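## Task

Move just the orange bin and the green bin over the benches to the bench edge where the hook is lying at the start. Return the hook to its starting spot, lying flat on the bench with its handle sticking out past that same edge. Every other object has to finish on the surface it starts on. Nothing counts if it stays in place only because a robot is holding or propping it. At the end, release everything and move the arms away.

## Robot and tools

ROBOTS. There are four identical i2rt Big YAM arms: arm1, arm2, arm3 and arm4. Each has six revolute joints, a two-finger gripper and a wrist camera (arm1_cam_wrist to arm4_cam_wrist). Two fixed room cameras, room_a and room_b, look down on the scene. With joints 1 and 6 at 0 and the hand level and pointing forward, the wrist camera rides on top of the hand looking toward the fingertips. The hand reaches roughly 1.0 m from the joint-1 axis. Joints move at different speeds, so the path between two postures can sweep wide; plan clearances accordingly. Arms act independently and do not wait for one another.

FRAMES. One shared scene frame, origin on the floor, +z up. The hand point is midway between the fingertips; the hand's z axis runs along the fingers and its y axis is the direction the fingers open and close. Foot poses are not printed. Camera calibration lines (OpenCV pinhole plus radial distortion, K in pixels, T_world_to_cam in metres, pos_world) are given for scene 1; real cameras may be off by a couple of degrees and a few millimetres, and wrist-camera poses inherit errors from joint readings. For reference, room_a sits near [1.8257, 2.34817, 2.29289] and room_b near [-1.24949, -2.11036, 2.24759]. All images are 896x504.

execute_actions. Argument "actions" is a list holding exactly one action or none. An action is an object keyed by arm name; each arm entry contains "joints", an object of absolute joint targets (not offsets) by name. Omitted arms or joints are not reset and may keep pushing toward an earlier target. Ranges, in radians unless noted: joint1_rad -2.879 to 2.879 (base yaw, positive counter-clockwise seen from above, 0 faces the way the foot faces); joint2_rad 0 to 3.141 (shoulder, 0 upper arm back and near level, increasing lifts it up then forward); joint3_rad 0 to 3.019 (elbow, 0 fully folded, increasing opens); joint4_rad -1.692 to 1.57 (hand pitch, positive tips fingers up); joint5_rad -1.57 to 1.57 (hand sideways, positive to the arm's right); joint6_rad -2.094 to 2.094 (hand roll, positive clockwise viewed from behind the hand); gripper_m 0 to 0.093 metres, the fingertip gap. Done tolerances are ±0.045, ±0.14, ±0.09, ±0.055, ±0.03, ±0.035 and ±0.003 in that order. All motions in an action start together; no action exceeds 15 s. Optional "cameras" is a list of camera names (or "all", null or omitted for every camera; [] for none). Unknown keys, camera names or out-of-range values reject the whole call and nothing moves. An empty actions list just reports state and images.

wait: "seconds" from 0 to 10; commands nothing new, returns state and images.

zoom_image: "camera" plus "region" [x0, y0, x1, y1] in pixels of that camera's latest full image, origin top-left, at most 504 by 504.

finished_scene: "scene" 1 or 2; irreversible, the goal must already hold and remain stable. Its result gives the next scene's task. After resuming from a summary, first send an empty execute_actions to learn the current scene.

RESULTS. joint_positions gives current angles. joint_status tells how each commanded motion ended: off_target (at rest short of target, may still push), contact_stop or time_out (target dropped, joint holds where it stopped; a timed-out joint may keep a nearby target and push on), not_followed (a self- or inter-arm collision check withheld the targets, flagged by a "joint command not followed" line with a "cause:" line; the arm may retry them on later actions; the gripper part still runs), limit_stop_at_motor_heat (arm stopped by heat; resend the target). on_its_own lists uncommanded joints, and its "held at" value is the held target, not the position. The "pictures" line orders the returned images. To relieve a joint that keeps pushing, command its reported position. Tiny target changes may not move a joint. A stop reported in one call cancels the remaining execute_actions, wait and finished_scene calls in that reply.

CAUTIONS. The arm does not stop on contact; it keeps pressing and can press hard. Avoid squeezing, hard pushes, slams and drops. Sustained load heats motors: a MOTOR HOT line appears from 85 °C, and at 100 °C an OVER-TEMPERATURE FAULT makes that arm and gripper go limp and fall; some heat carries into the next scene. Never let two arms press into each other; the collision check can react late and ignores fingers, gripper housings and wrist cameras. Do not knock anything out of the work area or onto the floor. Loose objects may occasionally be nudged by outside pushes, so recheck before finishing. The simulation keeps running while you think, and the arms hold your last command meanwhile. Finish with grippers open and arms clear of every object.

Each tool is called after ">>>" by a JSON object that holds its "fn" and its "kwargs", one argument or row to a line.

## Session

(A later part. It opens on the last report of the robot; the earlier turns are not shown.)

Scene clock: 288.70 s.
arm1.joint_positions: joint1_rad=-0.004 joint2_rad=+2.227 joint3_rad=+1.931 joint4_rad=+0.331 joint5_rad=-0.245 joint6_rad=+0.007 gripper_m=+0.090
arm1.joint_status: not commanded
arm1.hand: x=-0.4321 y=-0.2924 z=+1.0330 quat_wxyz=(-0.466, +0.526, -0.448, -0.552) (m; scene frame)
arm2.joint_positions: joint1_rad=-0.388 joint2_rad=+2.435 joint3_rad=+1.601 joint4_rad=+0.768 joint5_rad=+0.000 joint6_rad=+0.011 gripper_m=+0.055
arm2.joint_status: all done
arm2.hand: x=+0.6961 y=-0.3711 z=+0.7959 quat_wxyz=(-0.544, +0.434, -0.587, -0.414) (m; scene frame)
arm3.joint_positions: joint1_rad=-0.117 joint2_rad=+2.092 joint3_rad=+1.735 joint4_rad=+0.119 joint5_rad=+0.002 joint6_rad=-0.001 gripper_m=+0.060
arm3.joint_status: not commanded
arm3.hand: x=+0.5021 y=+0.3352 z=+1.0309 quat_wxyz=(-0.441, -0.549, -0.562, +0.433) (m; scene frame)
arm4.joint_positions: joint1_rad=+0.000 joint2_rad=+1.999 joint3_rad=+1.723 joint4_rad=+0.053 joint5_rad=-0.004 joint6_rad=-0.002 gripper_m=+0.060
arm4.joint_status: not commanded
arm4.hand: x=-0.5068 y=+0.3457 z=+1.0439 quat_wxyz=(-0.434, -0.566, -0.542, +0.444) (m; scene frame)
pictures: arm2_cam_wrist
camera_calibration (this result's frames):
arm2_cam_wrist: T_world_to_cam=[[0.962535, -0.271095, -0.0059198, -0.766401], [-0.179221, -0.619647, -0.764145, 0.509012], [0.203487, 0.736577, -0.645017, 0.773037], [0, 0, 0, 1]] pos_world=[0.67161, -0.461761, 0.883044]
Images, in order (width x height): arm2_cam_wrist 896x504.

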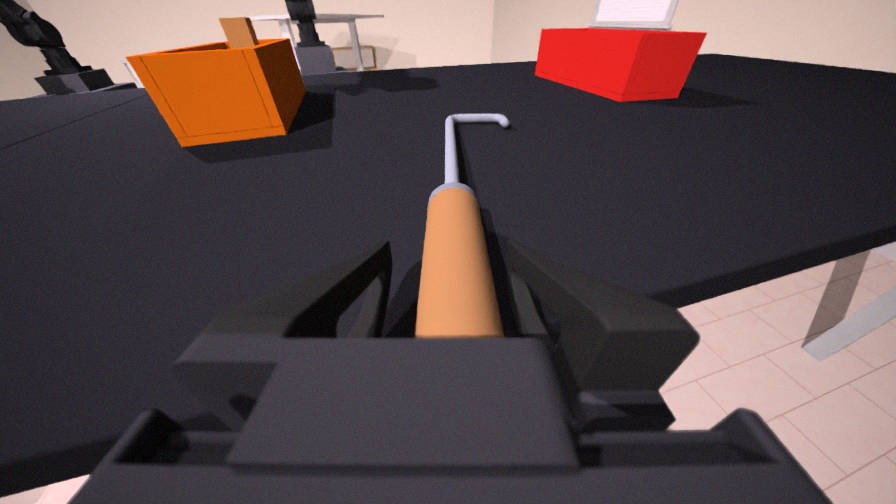

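>>> {"fn": "execute_actions", "kwargs": {
  "actions": [
    {"arm2":{"joints":{"gripper_m":0.01}}}
  ],
  "cameras": []
}}

>>> {"fn": "execute_actions", "kwargs": {
  "actions": [
    {"arm2":{"joints":{"joint2_rad":2.3,"joint6_rad":1.571,"gripper_m":0.01}}}
  ],
  "cameras": ["arm2_cam_wrist","arm3_cam_wrist"]
}}

Scene clock: 294.63 s.
arm1.joint_positions: joint1_rad=-0.004 joint2_rad=+2.227 joint3_rad=+1.931 joint4_rad=+0.331 joint5_rad=-0.245 joint6_rad=+0.007 gripper_m=+0.090
arm1.joint_status: not commanded
arm1.hand: x=-0.4321 y=-0.2924 z=+1.0330 quat_wxyz=(-0.466, +0.526, -0.448, -0.552) (m; scene frame)
arm2.joint_positions: joint1_rad=-0.388 joint2_rad=+2.435 joint3_rad=+1.601 joint4_rad=+0.767 joint5_rad=+0.001 joint6_rad=+0.010 gripper_m=+0.030
arm2.joint_status: gripper_m off_target (ended at +0.030, target +0.010)
arm2.hand: x=+0.6965 y=-0.3713 z=+0.7957 quat_wxyz=(-0.544, +0.434, -0.587, -0.413) (m; scene frame)
arm3.joint_positions: joint1_rad=-0.117 joint2_rad=+2.092 joint3_rad=+1.735 joint4_rad=+0.119 joint5_rad=+0.002 joint6_rad=-0.001 gripper_m=+0.060
arm3.joint_status: not commanded
arm3.hand: x=+0.5021 y=+0.3352 z=+1.0309 quat_wxyz=(-0.441, -0.549, -0.562, +0.433) (m; scene frame)
arm4.joint_positions: joint1_rad=+0.000 joint2_rad=+1.999 joint3_rad=+1.723 joint4_rad=+0.053 joint5_rad=-0.004 joint6_rad=-0.002 gripper_m=+0.060
arm4.joint_status: not commanded
arm4.hand: x=-0.5068 y=+0.3457 z=+1.0439 quat_wxyz=(-0.434, -0.566, -0.542, +0.444) (m; scene frame)
pictures: none
No camera images: the call's "cameras" was empty. Leave "cameras" out to get every camera's image.

Scene clock: 296.80 s.
arm1.joint_positions: joint1_rad=-0.004 joint2_rad=+2.227 joint3_rad=+1.931 joint4_rad=+0.331 joint5_rad=-0.245 joint6_rad=+0.007 gripper_m=+0.090
arm1.joint_status: not commanded
arm1.hand: x=-0.4321 y=-0.2924 z=+1.0330 quat_wxyz=(-0.466, +0.526, -0.448, -0.552) (m; scene frame)
arm2.joint_positions: joint1_rad=-0.391 joint2_rad=+2.341 joint3_rad=+1.585 joint4_rad=+0.747 joint5_rad=+0.004 joint6_rad=+1.554 gripper_m=+0.030
arm2.joint_status: gripper_m off_target (ended at +0.030, target +0.010); the others done
arm2.hand: x=+0.7001 y=-0.3702 z=+0.8607 quat_wxyz=(-0.107, -0.098, -0.704, -0.695) (m; scene frame)
arm3.joint_positions: joint1_rad=-0.117 joint2_rad=+2.092 joint3_rad=+1.735 joint4_rad=+0.119 joint5_rad=+0.002 joint6_rad=-0.001 gripper_m=+0.060
arm3.joint_status: not commanded
arm3.hand: x=+0.5021 y=+0.3352 z=+1.0309 quat_wxyz=(-0.441, -0.549, -0.562, +0.433) (m; scene frame)
arm4.joint_positions: joint1_rad=+0.000 joint2_rad=+1.999 joint3_rad=+1.723 joint4_rad=+0.053 joint5_rad=-0.004 joint6_rad=-0.002 gripper_m=+0.060
arm4.joint_status: not commanded
arm4.hand: x=-0.5068 y=+0.3457 z=+1.0439 quat_wxyz=(-0.434, -0.566, -0.542, +0.444) (m; scene frame)
pictures: arm2_cam_wrist, arm3_cam_wrist
camera_calibration (this result's frames):
arm2_cam_wrist: T_world_to_cam=[[0.0212775, -0.00720933, -0.999748, 0.842386], [-0.941123, -0.337606, -0.0175953, 0.555125], [-0.337394, 0.94126, -0.0139683, 0.724647], [0, 0, 0, 1]] pos_world=[0.749009, -0.488594, 0.862063]
arm3_cam_wrist: T_world_to_cam=[[-0.999278, -0.037867, -0.00294949, 0.519044], [-0.0262972, 0.745808, -0.665642, 0.450706], [0.0274056, -0.665084, -0.746265, 1.10034], [0, 0, 0, 1]] pos_world=[0.500366, 0.41533, 1.12268]
Images, in order (width x height): arm2_cam_wrist 896x504, arm3_cam_wrist 896x504.

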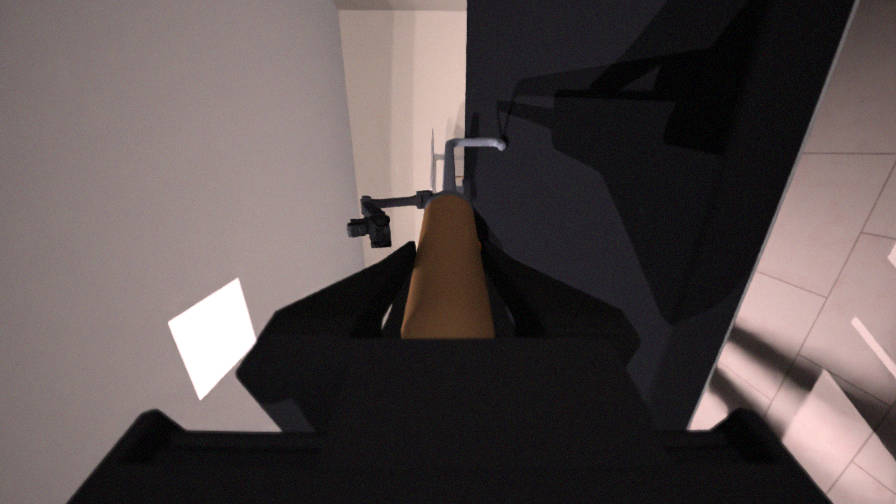

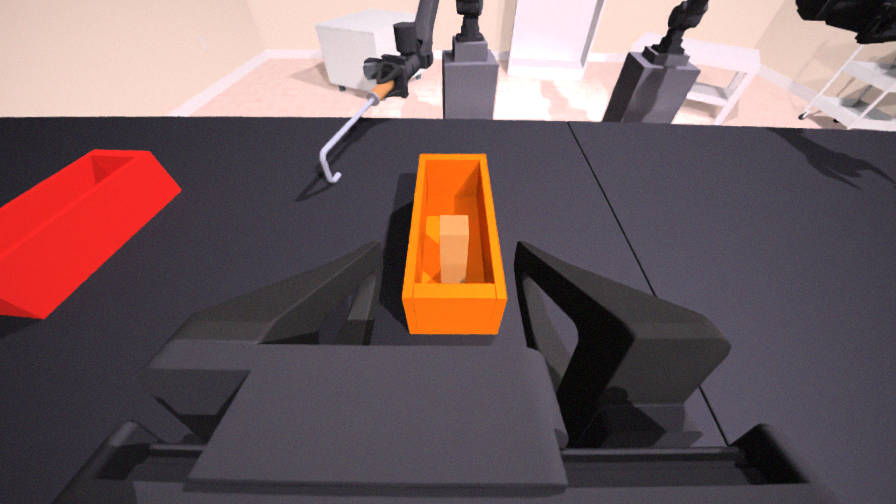

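>>> {"fn": "execute_actions", "kwargs": {
  "actions": [
    {"arm2":{"joints":{"joint1_rad":-0.155,"joint2_rad":2.27,"joint3_rad":1.98,"joint4_rad":0.48,"gripper_m":0.01}}}
  ],
  "cameras": ["arm2_cam_wrist","arm3_cam_wrist"]
}}

Scene clock: 310.47 s.
arm1.joint_positions: joint1_rad=-0.004 joint2_rad=+2.227 joint3_rad=+1.931 joint4_rad=+0.331 joint5_rad=-0.245 joint6_rad=+0.007 gripper_m=+0.090
arm1.joint_status: not commanded
arm1.hand: x=-0.4321 y=-0.2924 z=+1.0330 quat_wxyz=(-0.466, +0.526, -0.448, -0.552) (m; scene frame)
arm2.joint_positions: joint1_rad=-0.157 joint2_rad=+2.320 joint3_rad=+1.906 joint4_rad=+0.461 joint5_rad=+0.002 joint6_rad=+1.559 gripper_m=+0.030
arm2.joint_status: gripper_m off_target (ended at +0.030, target +0.010); the others done
arm2.hand: x=+0.5065 y=-0.2693 z=+0.9903 quat_wxyz=(-0.023, -0.016, -0.690, -0.723) (m; scene frame)
arm3.joint_positions: joint1_rad=-0.117 joint2_rad=+2.092 joint3_rad=+1.735 joint4_rad=+0.119 joint5_rad=+0.002 joint6_rad=-0.001 gripper_m=+0.060
arm3.joint_status: not commanded
arm3.hand: x=+0.5021 y=+0.3352 z=+1.0309 quat_wxyz=(-0.441, -0.549, -0.562, +0.433) (m; scene frame)
arm4.joint_positions: joint1_rad=+0.000 joint2_rad=+1.999 joint3_rad=+1.723 joint4_rad=+0.053 joint5_rad=-0.004 joint6_rad=-0.002 gripper_m=+0.060
arm4.joint_status: not commanded
arm4.hand: x=-0.5068 y=+0.3457 z=+1.0439 quat_wxyz=(-0.434, -0.566, -0.542, +0.444) (m; scene frame)
pictures: arm2_cam_wrist, arm3_cam_wrist
camera_calibration (this result's frames):
arm2_cam_wrist: T_world_to_cam=[[0.0206709, 0.0559128, -0.998222, 0.992629], [-0.836533, -0.545819, -0.0478953, 0.330189], [-0.547526, 0.836036, 0.0354903, 0.595238], [0, 0, 0, 1]] pos_world=[0.581603, -0.372918, 0.985553]
arm3_cam_wrist: T_world_to_cam=[[-0.999278, -0.037867, -0.00294949, 0.519044], [-0.0262972, 0.745808, -0.665642, 0.450706], [0.0274056, -0.665084, -0.746265, 1.10034], [0, 0, 0, 1]] pos_world=[0.500366, 0.41533, 1.12268]
Images, in order (width x height): arm2_cam_wrist 896x504, arm3_cam_wrist 896x504.

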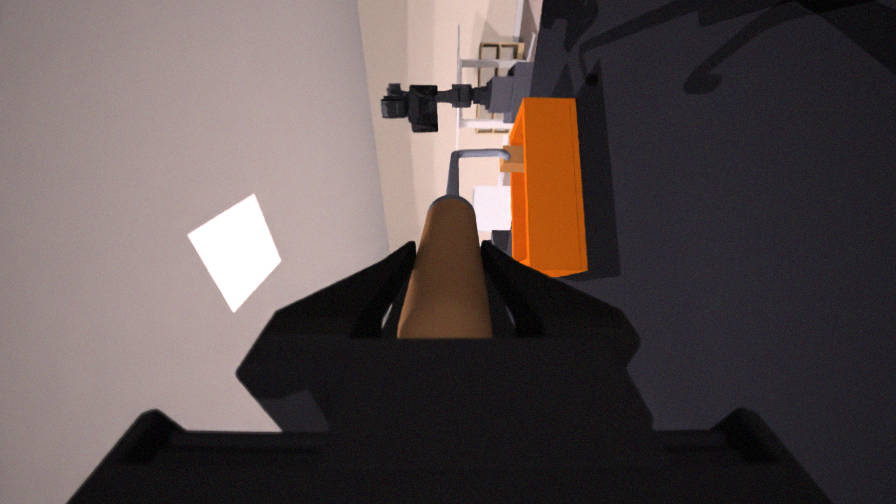

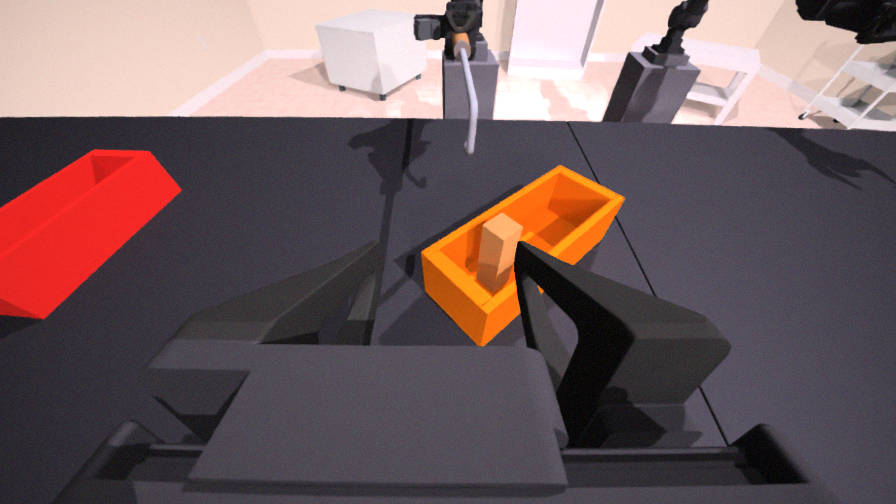

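>>> {"fn": "execute_actions", "kwargs": {
  "actions": [
    {"arm2":{"joints":{"joint1_rad":-0.03,"joint3_rad":2.24,"joint4_rad":0.33,"gripper_m":0.01}}}
  ],
  "cameras": []
}}

>>> {"fn": "execute_actions", "kwargs": {
  "actions": [
    {"arm2":{"joints":{"joint2_rad":2.47,"gripper_m":0.01}}}
  ],
  "cameras": ["arm2_cam_wrist","arm3_cam_wrist","room_b"]
}}

Scene clock: 351.27 s.
arm1.joint_positions: joint1_rad=-0.004 joint2_rad=+2.227 joint3_rad=+1.931 joint4_rad=+0.331 joint5_rad=-0.245 joint6_rad=+0.007 gripper_m=+0.090
arm1.joint_status: not commanded
arm1.hand: x=-0.4321 y=-0.2924 z=+1.0330 quat_wxyz=(-0.466, +0.526, -0.448, -0.552) (m; scene frame)
arm2.joint_positions: joint1_rad=-0.036 joint2_rad=+2.306 joint3_rad=+2.168 joint4_rad=+0.306 joint5_rad=+0.000 joint6_rad=+1.559 gripper_m=+0.030
arm2.joint_status: gripper_m off_target (ended at +0.030, target +0.010); the others done
arm2.hand: x=+0.3929 y=-0.2479 z=+1.1252 quat_wxyz=(+0.022, +0.025, -0.645, -0.764) (m; scene frame)
arm3.joint_positions: joint1_rad=-0.117 joint2_rad=+2.092 joint3_rad=+1.735 joint4_rad=+0.119 joint5_rad=+0.002 joint6_rad=-0.001 gripper_m=+0.060
arm3.joint_status: not commanded
arm3.hand: x=+0.5021 y=+0.3352 z=+1.0309 quat_wxyz=(-0.441, -0.549, -0.562, +0.433) (m; scene frame)
arm4.joint_positions: joint1_rad=+0.000 joint2_rad=+1.999 joint3_rad=+1.723 joint4_rad=+0.053 joint5_rad=-0.004 joint6_rad=-0.002 gripper_m=+0.060
arm4.joint_status: not commanded
arm4.hand: x=-0.5068 y=+0.3457 z=+1.0439 quat_wxyz=(-0.434, -0.566, -0.542, +0.444) (m; scene frame)
pictures: none
No camera images: the call's "cameras" was empty. Leave "cameras" out to get every camera's image.

Scene clock: 352.57 s.
arm1.joint_positions: joint1_rad=-0.004 joint2_rad=+2.227 joint3_rad=+1.931 joint4_rad=+0.331 joint5_rad=-0.245 joint6_rad=+0.007 gripper_m=+0.090
arm1.joint_status: not commanded
arm1.hand: x=-0.4321 y=-0.2924 z=+1.0330 quat_wxyz=(-0.466, +0.526, -0.448, -0.552) (m; scene frame)
arm2.joint_positions: joint1_rad=-0.036 joint2_rad=+2.537 joint3_rad=+2.178 joint4_rad=+0.296 joint5_rad=+0.000 joint6_rad=+1.559 gripper_m=+0.030
arm2.joint_status: gripper_m off_target (ended at +0.030, target +0.010); the others done
arm2.hand: x=+0.3904 y=-0.2200 z=+0.9110 quat_wxyz=(+0.020, +0.028, -0.728, -0.684) (m; scene frame)
arm3.joint_positions: joint1_rad=-0.117 joint2_rad=+2.092 joint3_rad=+1.735 joint4_rad=+0.119 joint5_rad=+0.002 joint6_rad=-0.001 gripper_m=+0.060
arm3.joint_status: not commanded
arm3.hand: x=+0.5021 y=+0.3352 z=+1.0309 quat_wxyz=(-0.441, -0.549, -0.562, +0.433) (m; scene frame)
arm4.joint_positions: joint1_rad=+0.000 joint2_rad=+1.999 joint3_rad=+1.723 joint4_rad=+0.053 joint5_rad=-0.004 joint6_rad=-0.002 gripper_m=+0.060
arm4.joint_status: not commanded
arm4.hand: x=-0.5068 y=+0.3457 z=+1.0439 quat_wxyz=(-0.434, -0.566, -0.542, +0.444) (m; scene frame)
pictures: arm2_cam_wrist, arm3_cam_wrist, room_b
camera_calibration (this result's frames):
arm2_cam_wrist: T_world_to_cam=[[0.0208216, -0.051958, -0.998432, 0.889541], [-0.762809, -0.646381, 0.0177296, 0.14546], [-0.646289, 0.761244, -0.0530927, 0.596114], [0, 0, 0, 1]] pos_world=[0.477698, -0.313547, 0.917217]
arm3_cam_wrist: T_world_to_cam=[[-0.999278, -0.037867, -0.00294949, 0.519044], [-0.0262972, 0.745808, -0.665642, 0.450706], [0.0274056, -0.665084, -0.746265, 1.10034], [0, 0, 0, 1]] pos_world=[0.500366, 0.41533, 1.12268]
Images, in order (width x height): arm2_cam_wrist 896x504, arm3_cam_wrist 896x504, room_b 896x504.

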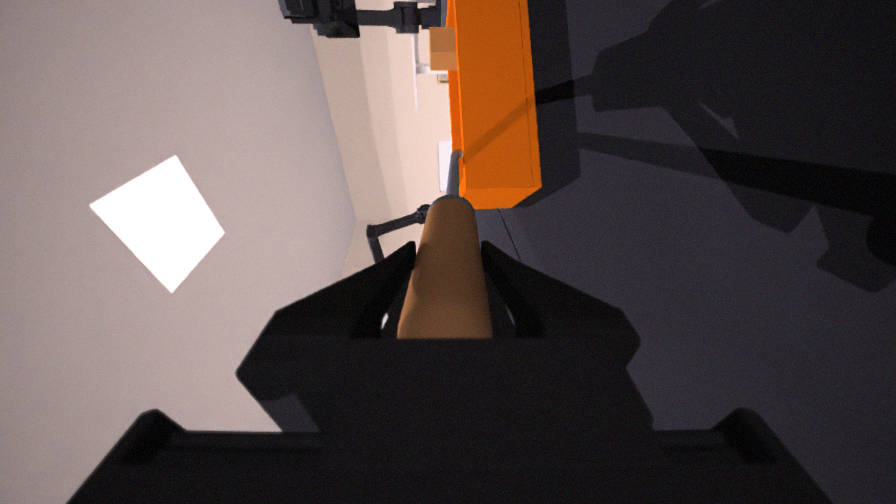

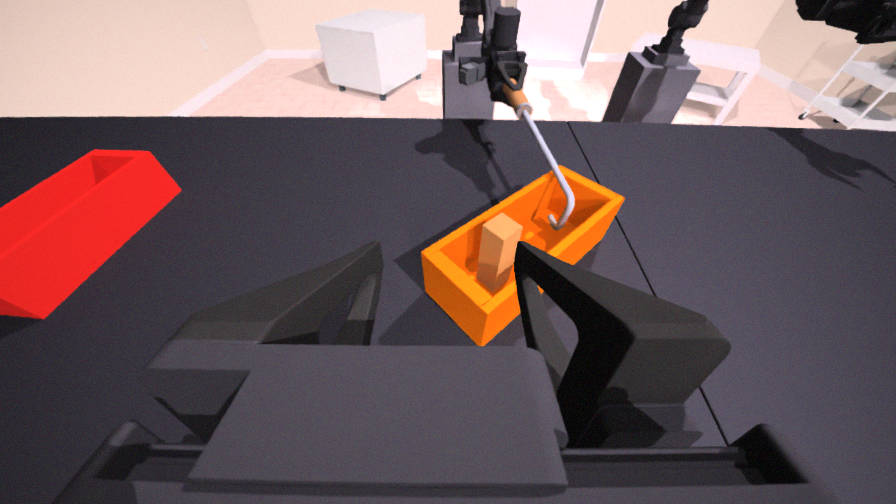

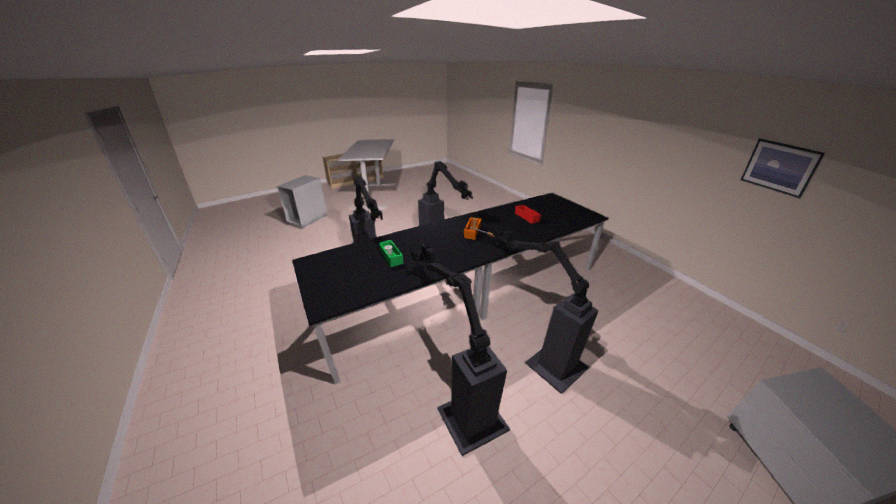

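>>> {"fn": "execute_actions", "kwargs": {
  "actions": [
    {"arm2":{"joints":{"joint1_rad":-0.2,"joint2_rad":2.375,"joint3_rad":1.82,"joint4_rad":0.6,"gripper_m":0.01}}}
  ],
  "cameras": ["arm2_cam_wrist","arm3_cam_wrist"]
}}

Scene clock: 363.47 s.
arm1.joint_positions: joint1_rad=-0.004 joint2_rad=+2.227 joint3_rad=+1.931 joint4_rad=+0.331 joint5_rad=-0.245 joint6_rad=+0.007 gripper_m=+0.090
arm1.joint_status: not commanded
arm1.hand: x=-0.4321 y=-0.2924 z=+1.0330 quat_wxyz=(-0.466, +0.526, -0.448, -0.552) (m; scene frame)
arm2.joint_positions: joint1_rad=-0.201 joint2_rad=+2.418 joint3_rad=+1.823 joint4_rad=+0.576 joint5_rad=+0.006 joint6_rad=+1.566 gripper_m=+0.030
arm2.joint_status: gripper_m off_target (ended at +0.030, target +0.010); the others done
arm2.hand: x=+0.5458 y=-0.2845 z=+0.8815 quat_wxyz=(-0.037, -0.036, -0.713, -0.699) (m; scene frame)
arm3.joint_positions: joint1_rad=-0.117 joint2_rad=+2.092 joint3_rad=+1.735 joint4_rad=+0.119 joint5_rad=+0.002 joint6_rad=-0.001 gripper_m=+0.060
arm3.joint_status: not commanded
arm3.hand: x=+0.5021 y=+0.3352 z=+1.0309 quat_wxyz=(-0.441, -0.549, -0.562, +0.433) (m; scene frame)
arm4.joint_positions: joint1_rad=+0.000 joint2_rad=+1.999 joint3_rad=+1.723 joint4_rad=+0.053 joint5_rad=-0.004 joint6_rad=-0.002 gripper_m=+0.060
arm4.joint_status: not commanded
arm4.hand: x=-0.5068 y=+0.3457 z=+1.0439 quat_wxyz=(-0.434, -0.566, -0.542, +0.444) (m; scene frame)
pictures: arm2_cam_wrist, arm3_cam_wrist
camera_calibration (this result's frames):
arm2_cam_wrist: T_world_to_cam=[[0.00978229, -0.0116973, -0.999884, 0.872221], [-0.861611, -0.507563, -0.00249172, 0.334105], [-0.507475, 0.861535, -0.0150436, 0.663267], [0, 0, 0, 1]] pos_world=[0.615928, -0.391646, 0.88293]
arm3_cam_wrist: T_world_to_cam=[[-0.999278, -0.037867, -0.00294949, 0.519044], [-0.0262972, 0.745808, -0.665642, 0.450706], [0.0274056, -0.665084, -0.746265, 1.10034], [0, 0, 0, 1]] pos_world=[0.500366, 0.41533, 1.12268]
Images, in order (width x height): arm2_cam_wrist 896x504, arm3_cam_wrist 896x504.

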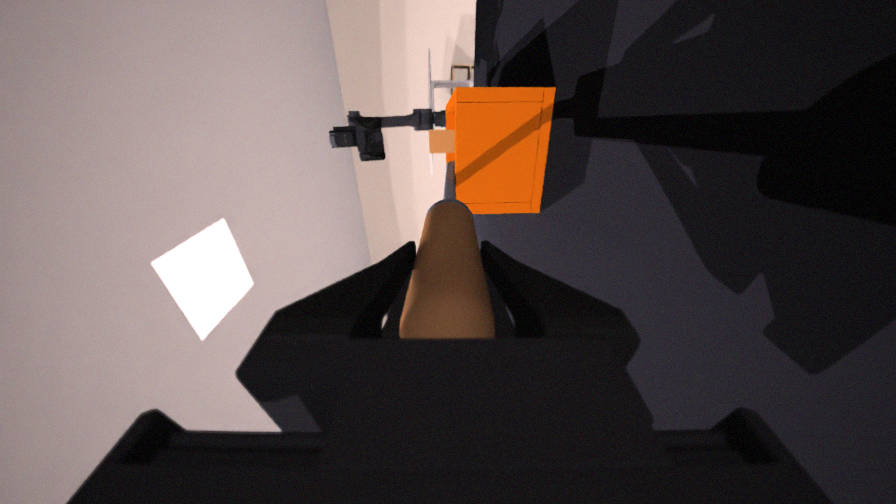

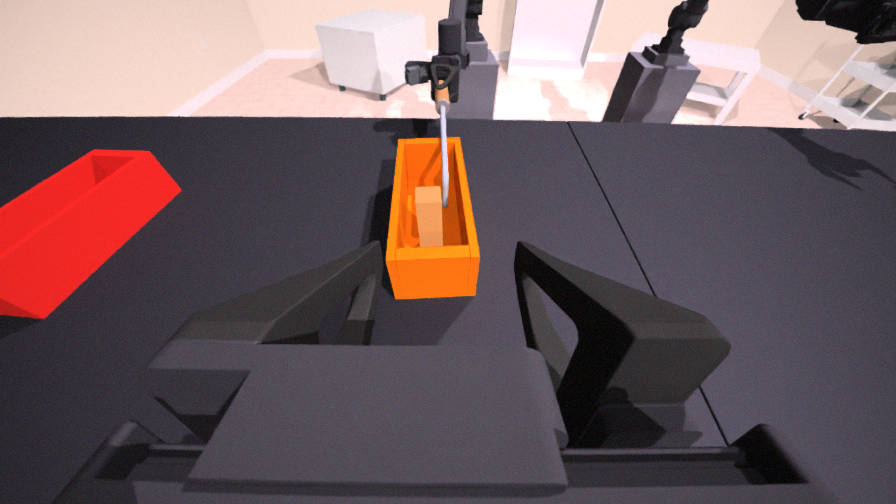

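>>> {"fn": "execute_actions", "kwargs": {
  "actions": [
    {"arm2":{"joints":{"joint1_rad":-0.245,"joint2_rad":2.17,"joint3_rad":1.367,"joint4_rad":0.875,"gripper_m":0.01}}}
  ],
  "cameras": ["arm3_cam_wrist"]
}}

>>> {"fn": "execute_actions", "kwargs": {
  "actions": [
    {"arm2":{"joints":{"joint1_rad":-0.27,"joint2_rad":1.97,"joint3_rad":0.97,"joint4_rad":1.07,"gripper_m":0.01}}}
  ],
  "cameras": ["arm2_cam_wrist","arm3_cam_wrist","room_b"]
}}

Scene clock: 375.63 s.
arm1.joint_positions: joint1_rad=-0.004 joint2_rad=+2.227 joint3_rad=+1.931 joint4_rad=+0.331 joint5_rad=-0.245 joint6_rad=+0.007 gripper_m=+0.090
arm1.joint_status: not commanded
arm1.hand: x=-0.4321 y=-0.2924 z=+1.0330 quat_wxyz=(-0.466, +0.526, -0.448, -0.552) (m; scene frame)
arm2.joint_positions: joint1_rad=-0.251 joint2_rad=+2.216 joint3_rad=+1.370 joint4_rad=+0.844 joint5_rad=+0.000 joint6_rad=+1.567 gripper_m=+0.030
arm2.joint_status: gripper_m off_target (ended at +0.030, target +0.010); the others done
arm2.hand: x=+0.5743 y=-0.3986 z=+0.8760 quat_wxyz=(-0.052, -0.051, -0.706, -0.704) (m; scene frame)
arm3.joint_positions: joint1_rad=-0.117 joint2_rad=+2.092 joint3_rad=+1.735 joint4_rad=+0.119 joint5_rad=+0.002 joint6_rad=-0.001 gripper_m=+0.060
arm3.joint_status: not commanded
arm3.hand: x=+0.5021 y=+0.3352 z=+1.0309 quat_wxyz=(-0.441, -0.549, -0.562, +0.433) (m; scene frame)
arm4.joint_positions: joint1_rad=+0.000 joint2_rad=+1.999 joint3_rad=+1.723 joint4_rad=+0.053 joint5_rad=-0.004 joint6_rad=-0.002 gripper_m=+0.060
arm4.joint_status: not commanded
arm4.hand: x=-0.5068 y=+0.3457 z=+1.0439 quat_wxyz=(-0.434, -0.566, -0.542, +0.444) (m; scene frame)
pictures: arm3_cam_wrist
camera_calibration (this result's frames):
arm3_cam_wrist: T_world_to_cam=[[-0.999278, -0.037867, -0.00294949, 0.519044], [-0.0262972, 0.745808, -0.665642, 0.450706], [0.0274056, -0.665084, -0.746265, 1.10034], [0, 0, 0, 1]] pos_world=[0.500366, 0.41533, 1.12268]
Images, in order (width x height): arm3_cam_wrist 896x504.

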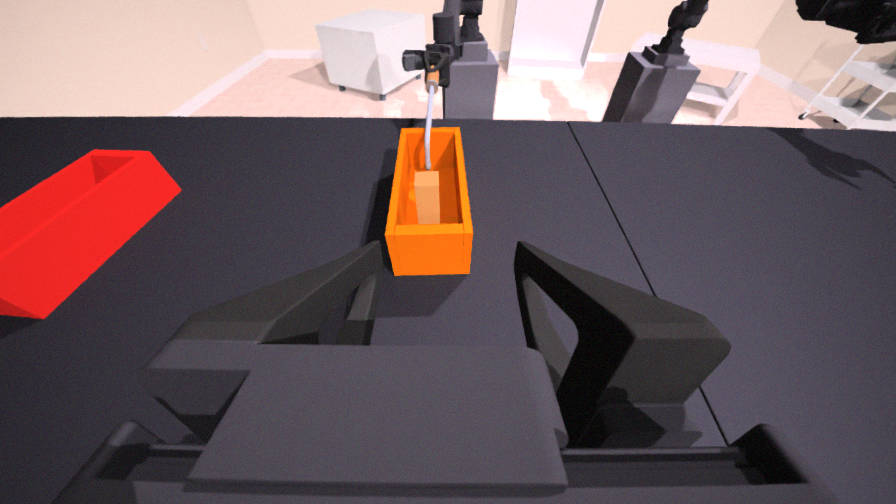

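Scene clock: 376.70 s.
arm1.joint_positions: joint1_rad=-0.004 joint2_rad=+2.227 joint3_rad=+1.931 joint4_rad=+0.331 joint5_rad=-0.245 joint6_rad=+0.007 gripper_m=+0.090
arm1.joint_status: not commanded
arm1.hand: x=-0.4321 y=-0.2924 z=+1.0330 quat_wxyz=(-0.466, +0.526, -0.448, -0.552) (m; scene frame)
arm2.joint_positions: joint1_rad=-0.265 joint2_rad=+2.010 joint3_rad=+0.963 joint4_rad=+1.026 joint5_rad=+0.000 joint6_rad=+1.567 gripper_m=+0.030
arm2.joint_status: gripper_m off_target (ended at +0.030, target +0.010); the others done
arm2.hand: x=+0.5657 y=-0.5204 z=+0.8791 quat_wxyz=(-0.056, -0.057, -0.712, -0.697) (m; scene frame)
arm3.joint_positions: joint1_rad=-0.117 joint2_rad=+2.092 joint3_rad=+1.735 joint4_rad=+0.119 joint5_rad=+0.002 joint6_rad=-0.001 gripper_m=+0.060
arm3.joint_status: not commanded
arm3.hand: x=+0.5021 y=+0.3352 z=+1.0309 quat_wxyz=(-0.441, -0.549, -0.562, +0.433) (m; scene frame)
arm4.joint_positions: joint1_rad=+0.000 joint2_rad=+1.999 joint3_rad=+1.723 joint4_rad=+0.053 joint5_rad=-0.004 joint6_rad=-0.002 gripper_m=+0.060
arm4.joint_status: not commanded
arm4.hand: x=-0.5068 y=+0.3457 z=+1.0439 quat_wxyz=(-0.434, -0.566, -0.542, +0.444) (m; scene frame)
pictures: arm2_cam_wrist, arm3_cam_wrist, room_b
camera_calibration (this result's frames):
arm2_cam_wrist: T_world_to_cam=[[0.00735722, -0.0128904, -0.99989, 0.867605], [-0.889594, -0.456751, -0.00065729, 0.272163], [-0.456693, 0.889501, -0.0148277, 0.862253], [0, 0, 0, 1]] pos_world=[0.629516, -0.631481, 0.880474]
arm3_cam_wrist: T_world_to_cam=[[-0.999278, -0.037867, -0.00294949, 0.519044], [-0.0262972, 0.745808, -0.665642, 0.450706], [0.0274056, -0.665084, -0.746265, 1.10034], [0, 0, 0, 1]] pos_world=[0.500366, 0.41533, 1.12268]
Images, in order (width x height): arm2_cam_wrist 896x504, arm3_cam_wrist 896x504, room_b 896x504.

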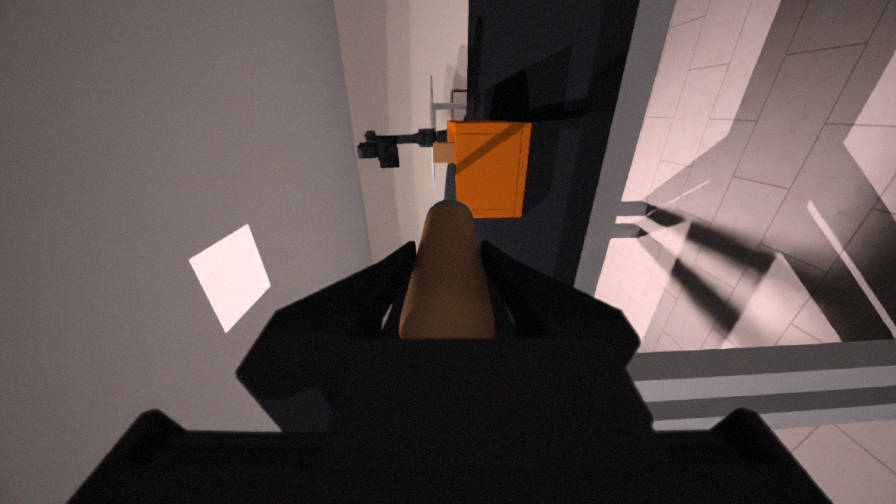

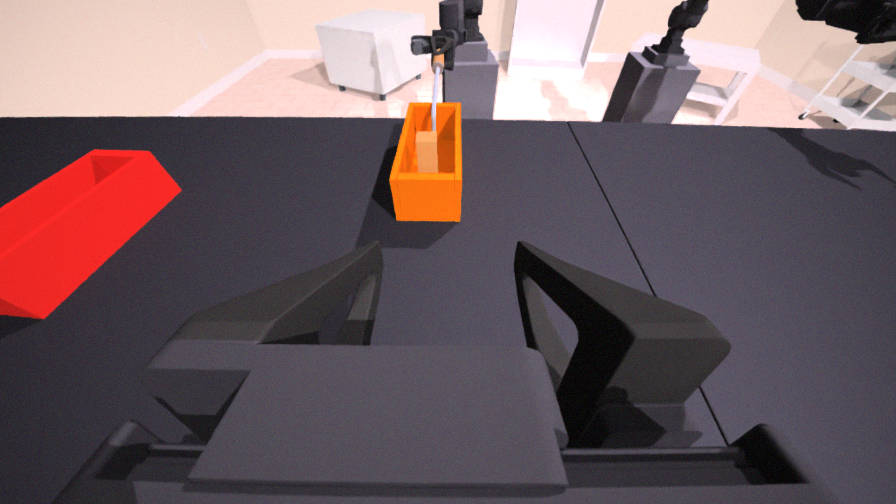

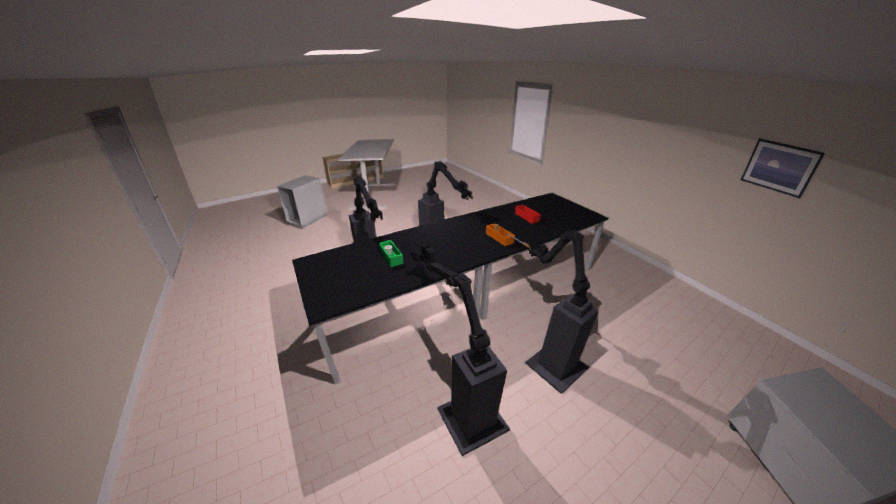

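>>> {"fn": "zoom_image", "kwargs": {
  "camera": "arm2_cam_wrist",
  "region": [440, 90, 680, 240]
}}

Region (440, 90, 680, 240) of arm2_cam_wrist's 896x504 image, scaled by 2.100, with more detail than that image has; it fills the top 315 rows of this view, and the rest is white.

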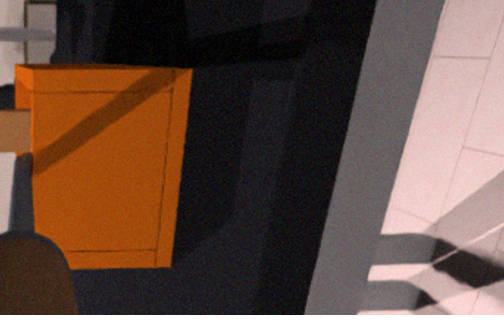

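>>> {"fn": "execute_actions", "kwargs": {
  "actions": [
    {"arm2":{"joints":{"joint1_rad":-0.285,"joint2_rad":1.83,"joint3_rad":0.66,"joint4_rad":1.24,"gripper_m":0.01}}}
  ],
  "cameras": ["arm2_cam_wrist","room_b"]
}}

Scene clock: 391.13 s.
arm1.joint_positions: joint1_rad=-0.004 joint2_rad=+2.227 joint3_rad=+1.931 joint4_rad=+0.331 joint5_rad=-0.245 joint6_rad=+0.007 gripper_m=+0.090
arm1.joint_status: not commanded
arm1.hand: x=-0.4321 y=-0.2924 z=+1.0330 quat_wxyz=(-0.466, +0.526, -0.448, -0.552) (m; scene frame)
arm2.joint_positions: joint1_rad=-0.280 joint2_rad=+1.868 joint3_rad=+0.651 joint4_rad=+1.190 joint5_rad=+0.000 joint6_rad=+1.567 gripper_m=+0.030
arm2.joint_status: gripper_m off_target (ended at +0.030, target +0.010); the others done
arm2.hand: x=+0.5573 y=-0.6258 z=+0.8781 quat_wxyz=(-0.061, -0.062, -0.714, -0.695) (m; scene frame)
arm3.joint_positions: joint1_rad=-0.117 joint2_rad=+2.092 joint3_rad=+1.735 joint4_rad=+0.119 joint5_rad=+0.002 joint6_rad=-0.001 gripper_m=+0.060
arm3.joint_status: not commanded
arm3.hand: x=+0.5021 y=+0.3352 z=+1.0309 quat_wxyz=(-0.441, -0.549, -0.562, +0.433) (m; scene frame)
arm4.joint_positions: joint1_rad=+0.000 joint2_rad=+1.999 joint3_rad=+1.723 joint4_rad=+0.053 joint5_rad=-0.004 joint6_rad=-0.002 gripper_m=+0.060
arm4.joint_status: not commanded
arm4.hand: x=-0.5068 y=+0.3457 z=+1.0439 quat_wxyz=(-0.434, -0.566, -0.542, +0.444) (m; scene frame)
pictures: arm2_cam_wrist, room_b
camera_calibration (this result's frames):
arm2_cam_wrist: T_world_to_cam=[[0.0060374, -0.0194224, -0.999793, 0.861867], [-0.896282, -0.443473, 0.00320277, 0.225198], [-0.443444, 0.896077, -0.0200854, 0.953493], [0, 0, 0, 1]] pos_world=[0.619458, -0.737795, 0.880119]
Images, in order (width x height): arm2_cam_wrist 896x504, room_b 896x504.

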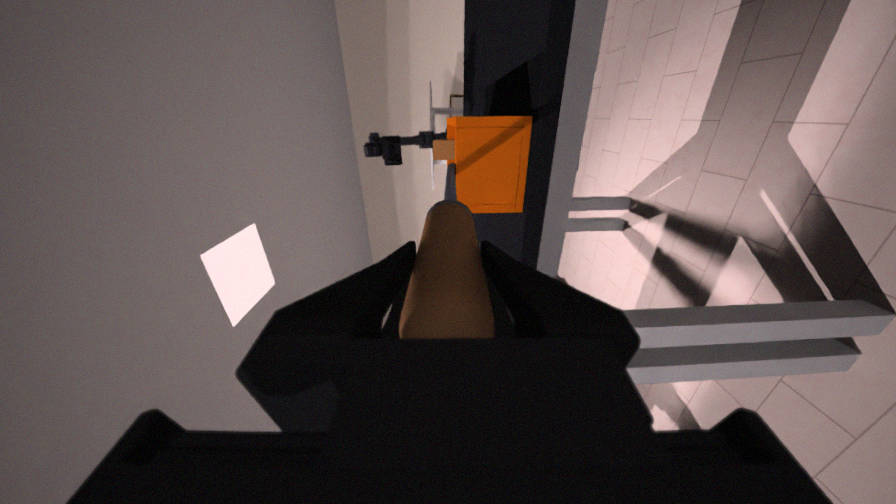

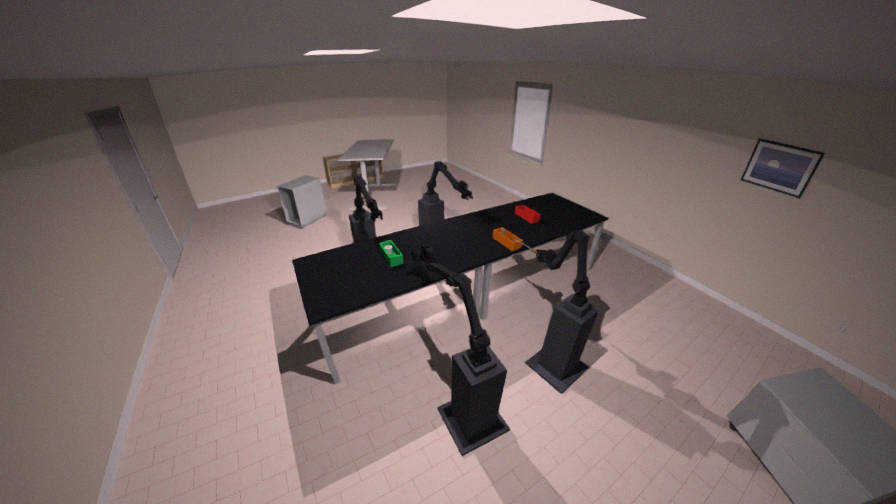

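>>> {"fn": "zoom_image", "kwargs": {
  "camera": "arm2_cam_wrist",
  "region": [480, 90, 600, 240]
}}

Region (480, 90, 600, 240) of arm2_cam_wrist's 896x504 image, scaled by 3.360, with more detail than that image has; it fills the left 403 columns of this view, and the rest is white.

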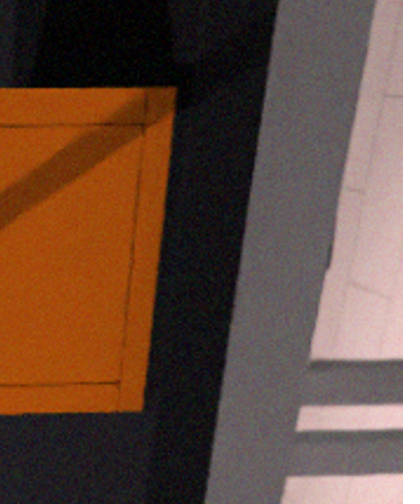

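>>> {"fn": "execute_actions", "kwargs": {
  "actions": [
    {"arm2":{"joints":{"joint3_rad":0.96,"gripper_m":0.01}}}
  ],
  "cameras": ["arm2_cam_wrist"]
}}

Scene clock: 422.30 s.
arm1.joint_positions: joint1_rad=-0.004 joint2_rad=+2.227 joint3_rad=+1.931 joint4_rad=+0.331 joint5_rad=-0.245 joint6_rad=+0.007 gripper_m=+0.090
arm1.joint_status: not commanded
arm1.hand: x=-0.4321 y=-0.2924 z=+1.0330 quat_wxyz=(-0.466, +0.526, -0.448, -0.552) (m; scene frame)
arm2.joint_positions: joint1_rad=-0.280 joint2_rad=+1.866 joint3_rad=+0.922 joint4_rad=+1.190 joint5_rad=+0.000 joint6_rad=+1.567 gripper_m=+0.030
arm2.joint_status: gripper_m off_target (ended at +0.030, target +0.010); the others done
arm2.hand: x=+0.5722 y=-0.5435 z=+0.9937 quat_wxyz=(-0.070, -0.054, -0.613, -0.785) (m; scene frame)
arm3.joint_positions: joint1_rad=-0.117 joint2_rad=+2.092 joint3_rad=+1.735 joint4_rad=+0.119 joint5_rad=+0.002 joint6_rad=-0.001 gripper_m=+0.060
arm3.joint_status: not commanded
arm3.hand: x=+0.5021 y=+0.3352 z=+1.0309 quat_wxyz=(-0.441, -0.549, -0.562, +0.433) (m; scene frame)
arm4.joint_positions: joint1_rad=+0.000 joint2_rad=+1.999 joint3_rad=+1.723 joint4_rad=+0.053 joint5_rad=-0.004 joint6_rad=-0.002 gripper_m=+0.060
arm4.joint_status: not commanded
arm4.hand: x=-0.5068 y=+0.3457 z=+1.0439 quat_wxyz=(-0.434, -0.566, -0.542, +0.444) (m; scene frame)
pictures: arm2_cam_wrist
camera_calibration (this result's frames):
arm2_cam_wrist: T_world_to_cam=[[0.0532758, 0.246404, -0.967702, 1.06458], [-0.892909, -0.422112, -0.156639, 0.443241], [-0.447075, 0.872414, 0.197527, 0.66159], [0, 0, 0, 1]] pos_world=[0.634838, -0.652399, 0.96894]
Images, in order (width x height): arm2_cam_wrist 896x504.

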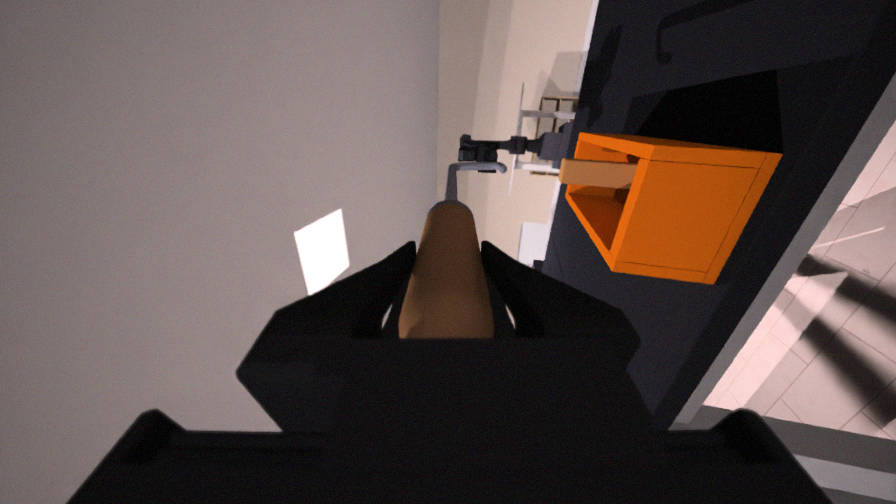

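>>> {"fn": "execute_actions", "kwargs": {
  "actions": [
    {"arm2":{"joints":{"joint1_rad":0.3,"joint2_rad":1.95,"joint3_rad":1.52,"joint4_rad":0.9,"joint5_rad":0.4,"gripper_m":0.01}}}
  ],
  "cameras": []
}}

>>> {"fn": "execute_actions", "kwargs": {
  "actions": [
    {"arm2":{"joints":{"joint1_rad":0.53,"joint2_rad":2.33,"joint3_rad":2.0,"joint4_rad":0.52,"joint5_rad":1.065,"gripper_m":0.01}}}
  ],
  "cameras": ["arm2_cam_wrist","arm3_cam_wrist"]
}}

Scene clock: 437.87 s.
arm1.joint_positions: joint1_rad=-0.004 joint2_rad=+2.227 joint3_rad=+1.931 joint4_rad=+0.331 joint5_rad=-0.245 joint6_rad=+0.007 gripper_m=+0.090
arm1.joint_status: not commanded
arm1.hand: x=-0.4321 y=-0.2924 z=+1.0330 quat_wxyz=(-0.466, +0.526, -0.448, -0.552) (m; scene frame)
arm2.joint_positions: joint1_rad=+0.299 joint2_rad=+1.989 joint3_rad=+1.463 joint4_rad=+0.880 joint5_rad=+0.404 joint6_rad=+1.567 gripper_m=+0.030
arm2.joint_status: gripper_m off_target (ended at +0.030, target +0.010); the others done
arm2.hand: x=+0.2114 y=-0.4432 z=+1.1087 quat_wxyz=(+0.048, -0.049, -0.582, -0.810) (m; scene frame)
arm3.joint_positions: joint1_rad=-0.117 joint2_rad=+2.092 joint3_rad=+1.735 joint4_rad=+0.119 joint5_rad=+0.002 joint6_rad=-0.001 gripper_m=+0.060
arm3.joint_status: not commanded
arm3.hand: x=+0.5021 y=+0.3352 z=+1.0309 quat_wxyz=(-0.441, -0.549, -0.562, +0.433) (m; scene frame)
arm4.joint_positions: joint1_rad=+0.000 joint2_rad=+1.999 joint3_rad=+1.723 joint4_rad=+0.053 joint5_rad=-0.004 joint6_rad=-0.002 gripper_m=+0.060
arm4.joint_status: not commanded
arm4.hand: x=-0.5068 y=+0.3457 z=+1.0439 quat_wxyz=(-0.434, -0.566, -0.542, +0.444) (m; scene frame)
pictures: none
No camera images: the call's "cameras" was empty. Leave "cameras" out to get every camera's image.

Scene clock: 439.77 s.
arm1.joint_positions: joint1_rad=-0.004 joint2_rad=+2.227 joint3_rad=+1.931 joint4_rad=+0.331 joint5_rad=-0.245 joint6_rad=+0.007 gripper_m=+0.090
arm1.joint_status: not commanded
arm1.hand: x=-0.4321 y=-0.2924 z=+1.0330 quat_wxyz=(-0.466, +0.526, -0.448, -0.552) (m; scene frame)
arm2.joint_positions: joint1_rad=+0.529 joint2_rad=+2.382 joint3_rad=+1.923 joint4_rad=+0.503 joint5_rad=+1.067 joint6_rad=+1.567 gripper_m=+0.030
arm2.joint_status: gripper_m off_target (ended at +0.030, target +0.010); the others done
arm2.hand: x=+0.0799 y=-0.4241 z=+0.9517 quat_wxyz=(-0.141, -0.164, -0.681, -0.700) (m; scene frame)
arm3.joint_positions: joint1_rad=-0.117 joint2_rad=+2.092 joint3_rad=+1.735 joint4_rad=+0.119 joint5_rad=+0.002 joint6_rad=-0.001 gripper_m=+0.060
arm3.joint_status: not commanded
arm3.hand: x=+0.5021 y=+0.3352 z=+1.0309 quat_wxyz=(-0.441, -0.549, -0.562, +0.433) (m; scene frame)
arm4.joint_positions: joint1_rad=+0.000 joint2_rad=+1.999 joint3_rad=+1.723 joint4_rad=+0.053 joint5_rad=-0.004 joint6_rad=-0.002 gripper_m=+0.060
arm4.joint_status: not commanded
arm4.hand: x=-0.5068 y=+0.3457 z=+1.0439 quat_wxyz=(-0.434, -0.566, -0.542, +0.444) (m; scene frame)
pictures: arm2_cam_wrist, arm3_cam_wrist
camera_calibration (this result's frames):
arm2_cam_wrist: T_world_to_cam=[[-0.0140363, 0.0392129, -0.999132, 0.96811], [-0.979964, -0.199086, 0.00595353, -0.0057824], [-0.19868, 0.979197, 0.0412217, 0.519895], [0, 0, 0, 1]] pos_world=[0.111215, -0.548194, 0.945873]
arm3_cam_wrist: T_world_to_cam=[[-0.999278, -0.037867, -0.00294949, 0.519044], [-0.0262972, 0.745808, -0.665642, 0.450706], [0.0274056, -0.665084, -0.746265, 1.10034], [0, 0, 0, 1]] pos_world=[0.500366, 0.41533, 1.12268]
Images, in order (width x height): arm2_cam_wrist 896x504, arm3_cam_wrist 896x504.

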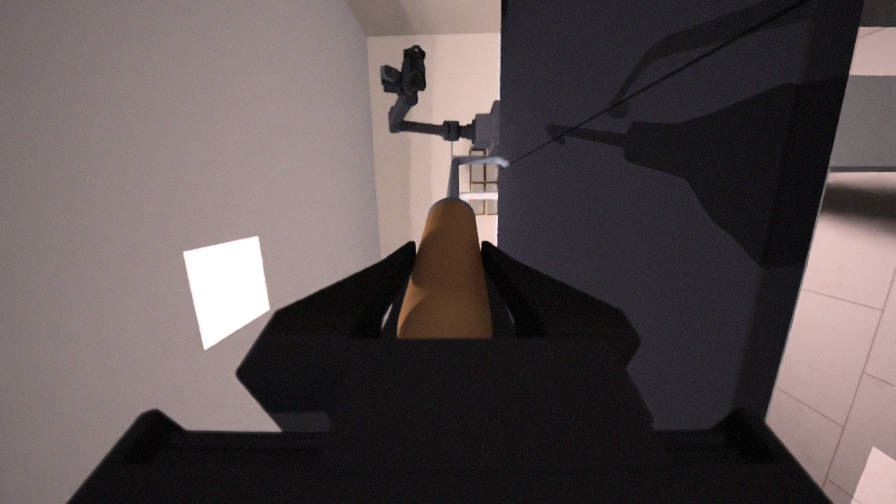

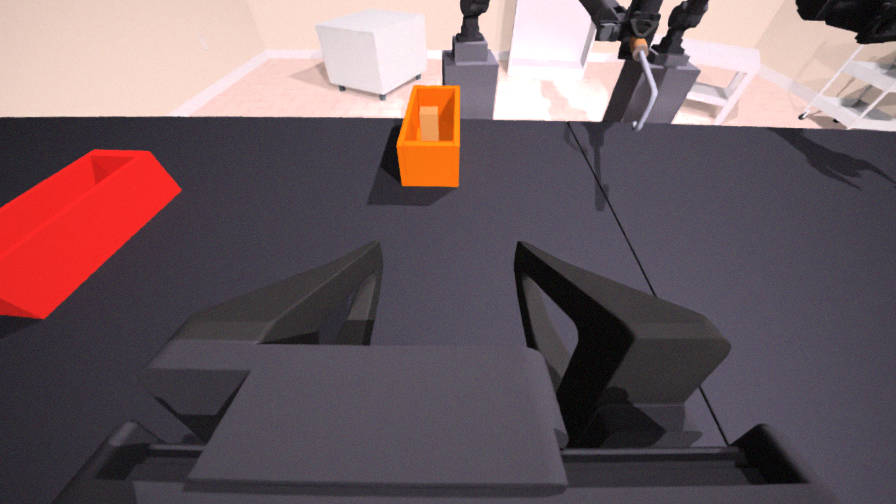

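>>> {"fn": "execute_actions", "kwargs": {
  "actions": [
    {"arm2":{"joints":{"joint2_rad":2.465,"joint4_rad":0.62,"joint6_rad":0.0,"gripper_m":0.01}}}
  ],
  "cameras": ["arm2_cam_wrist"]
}}

Scene clock: 444.80 s.
arm1.joint_positions: joint1_rad=-0.004 joint2_rad=+2.227 joint3_rad=+1.931 joint4_rad=+0.331 joint5_rad=-0.245 joint6_rad=+0.007 gripper_m=+0.090
arm1.joint_status: not commanded
arm1.hand: x=-0.4321 y=-0.2924 z=+1.0330 quat_wxyz=(-0.466, +0.526, -0.448, -0.552) (m; scene frame)
arm2.joint_positions: joint1_rad=+0.529 joint2_rad=+2.486 joint3_rad=+1.931 joint4_rad=+0.579 joint5_rad=+1.063 joint6_rad=+0.016 gripper_m=+0.030
arm2.joint_status: gripper_m off_target (ended at +0.030, target +0.010); the others done
arm2.hand: x=+0.0776 y=-0.4218 z=+0.8818 quat_wxyz=(-0.591, +0.368, -0.600, -0.395) (m; scene frame)
arm3.joint_positions: joint1_rad=-0.117 joint2_rad=+2.092 joint3_rad=+1.735 joint4_rad=+0.119 joint5_rad=+0.002 joint6_rad=-0.001 gripper_m=+0.060
arm3.joint_status: not commanded
arm3.hand: x=+0.5021 y=+0.3352 z=+1.0309 quat_wxyz=(-0.441, -0.549, -0.562, +0.433) (m; scene frame)
arm4.joint_positions: joint1_rad=+0.000 joint2_rad=+1.999 joint3_rad=+1.723 joint4_rad=+0.053 joint5_rad=-0.004 joint6_rad=-0.002 gripper_m=+0.060
arm4.joint_status: not commanded
arm4.hand: x=-0.5068 y=+0.3457 z=+1.0439 quat_wxyz=(-0.434, -0.566, -0.542, +0.444) (m; scene frame)
pictures: arm2_cam_wrist
camera_calibration (this result's frames):
arm2_cam_wrist: T_world_to_cam=[[0.912391, -0.408141, -0.0310567, -0.216065], [-0.261514, -0.522874, -0.811303, 0.52119], [0.314887, 0.748347, -0.5838, 0.933946], [0, 0, 0, 1]] pos_world=[0.0393463, -0.514584, 0.96137]
Images, in order (width x height): arm2_cam_wrist 896x504.

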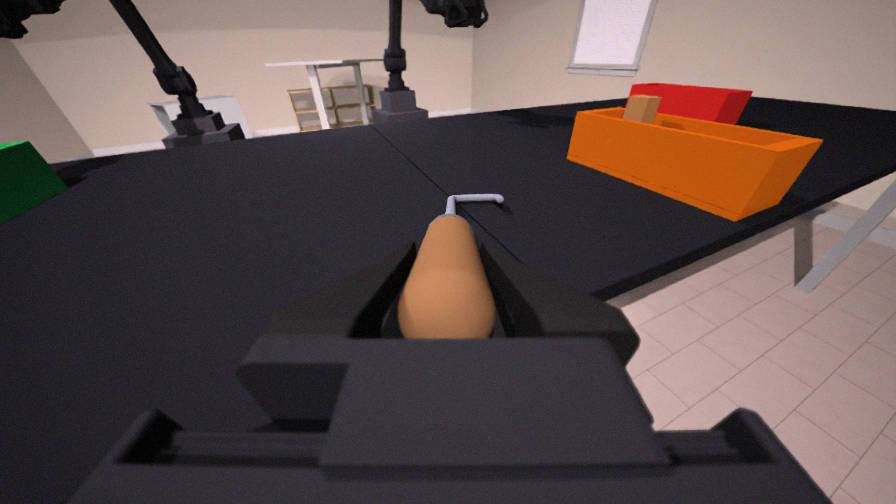

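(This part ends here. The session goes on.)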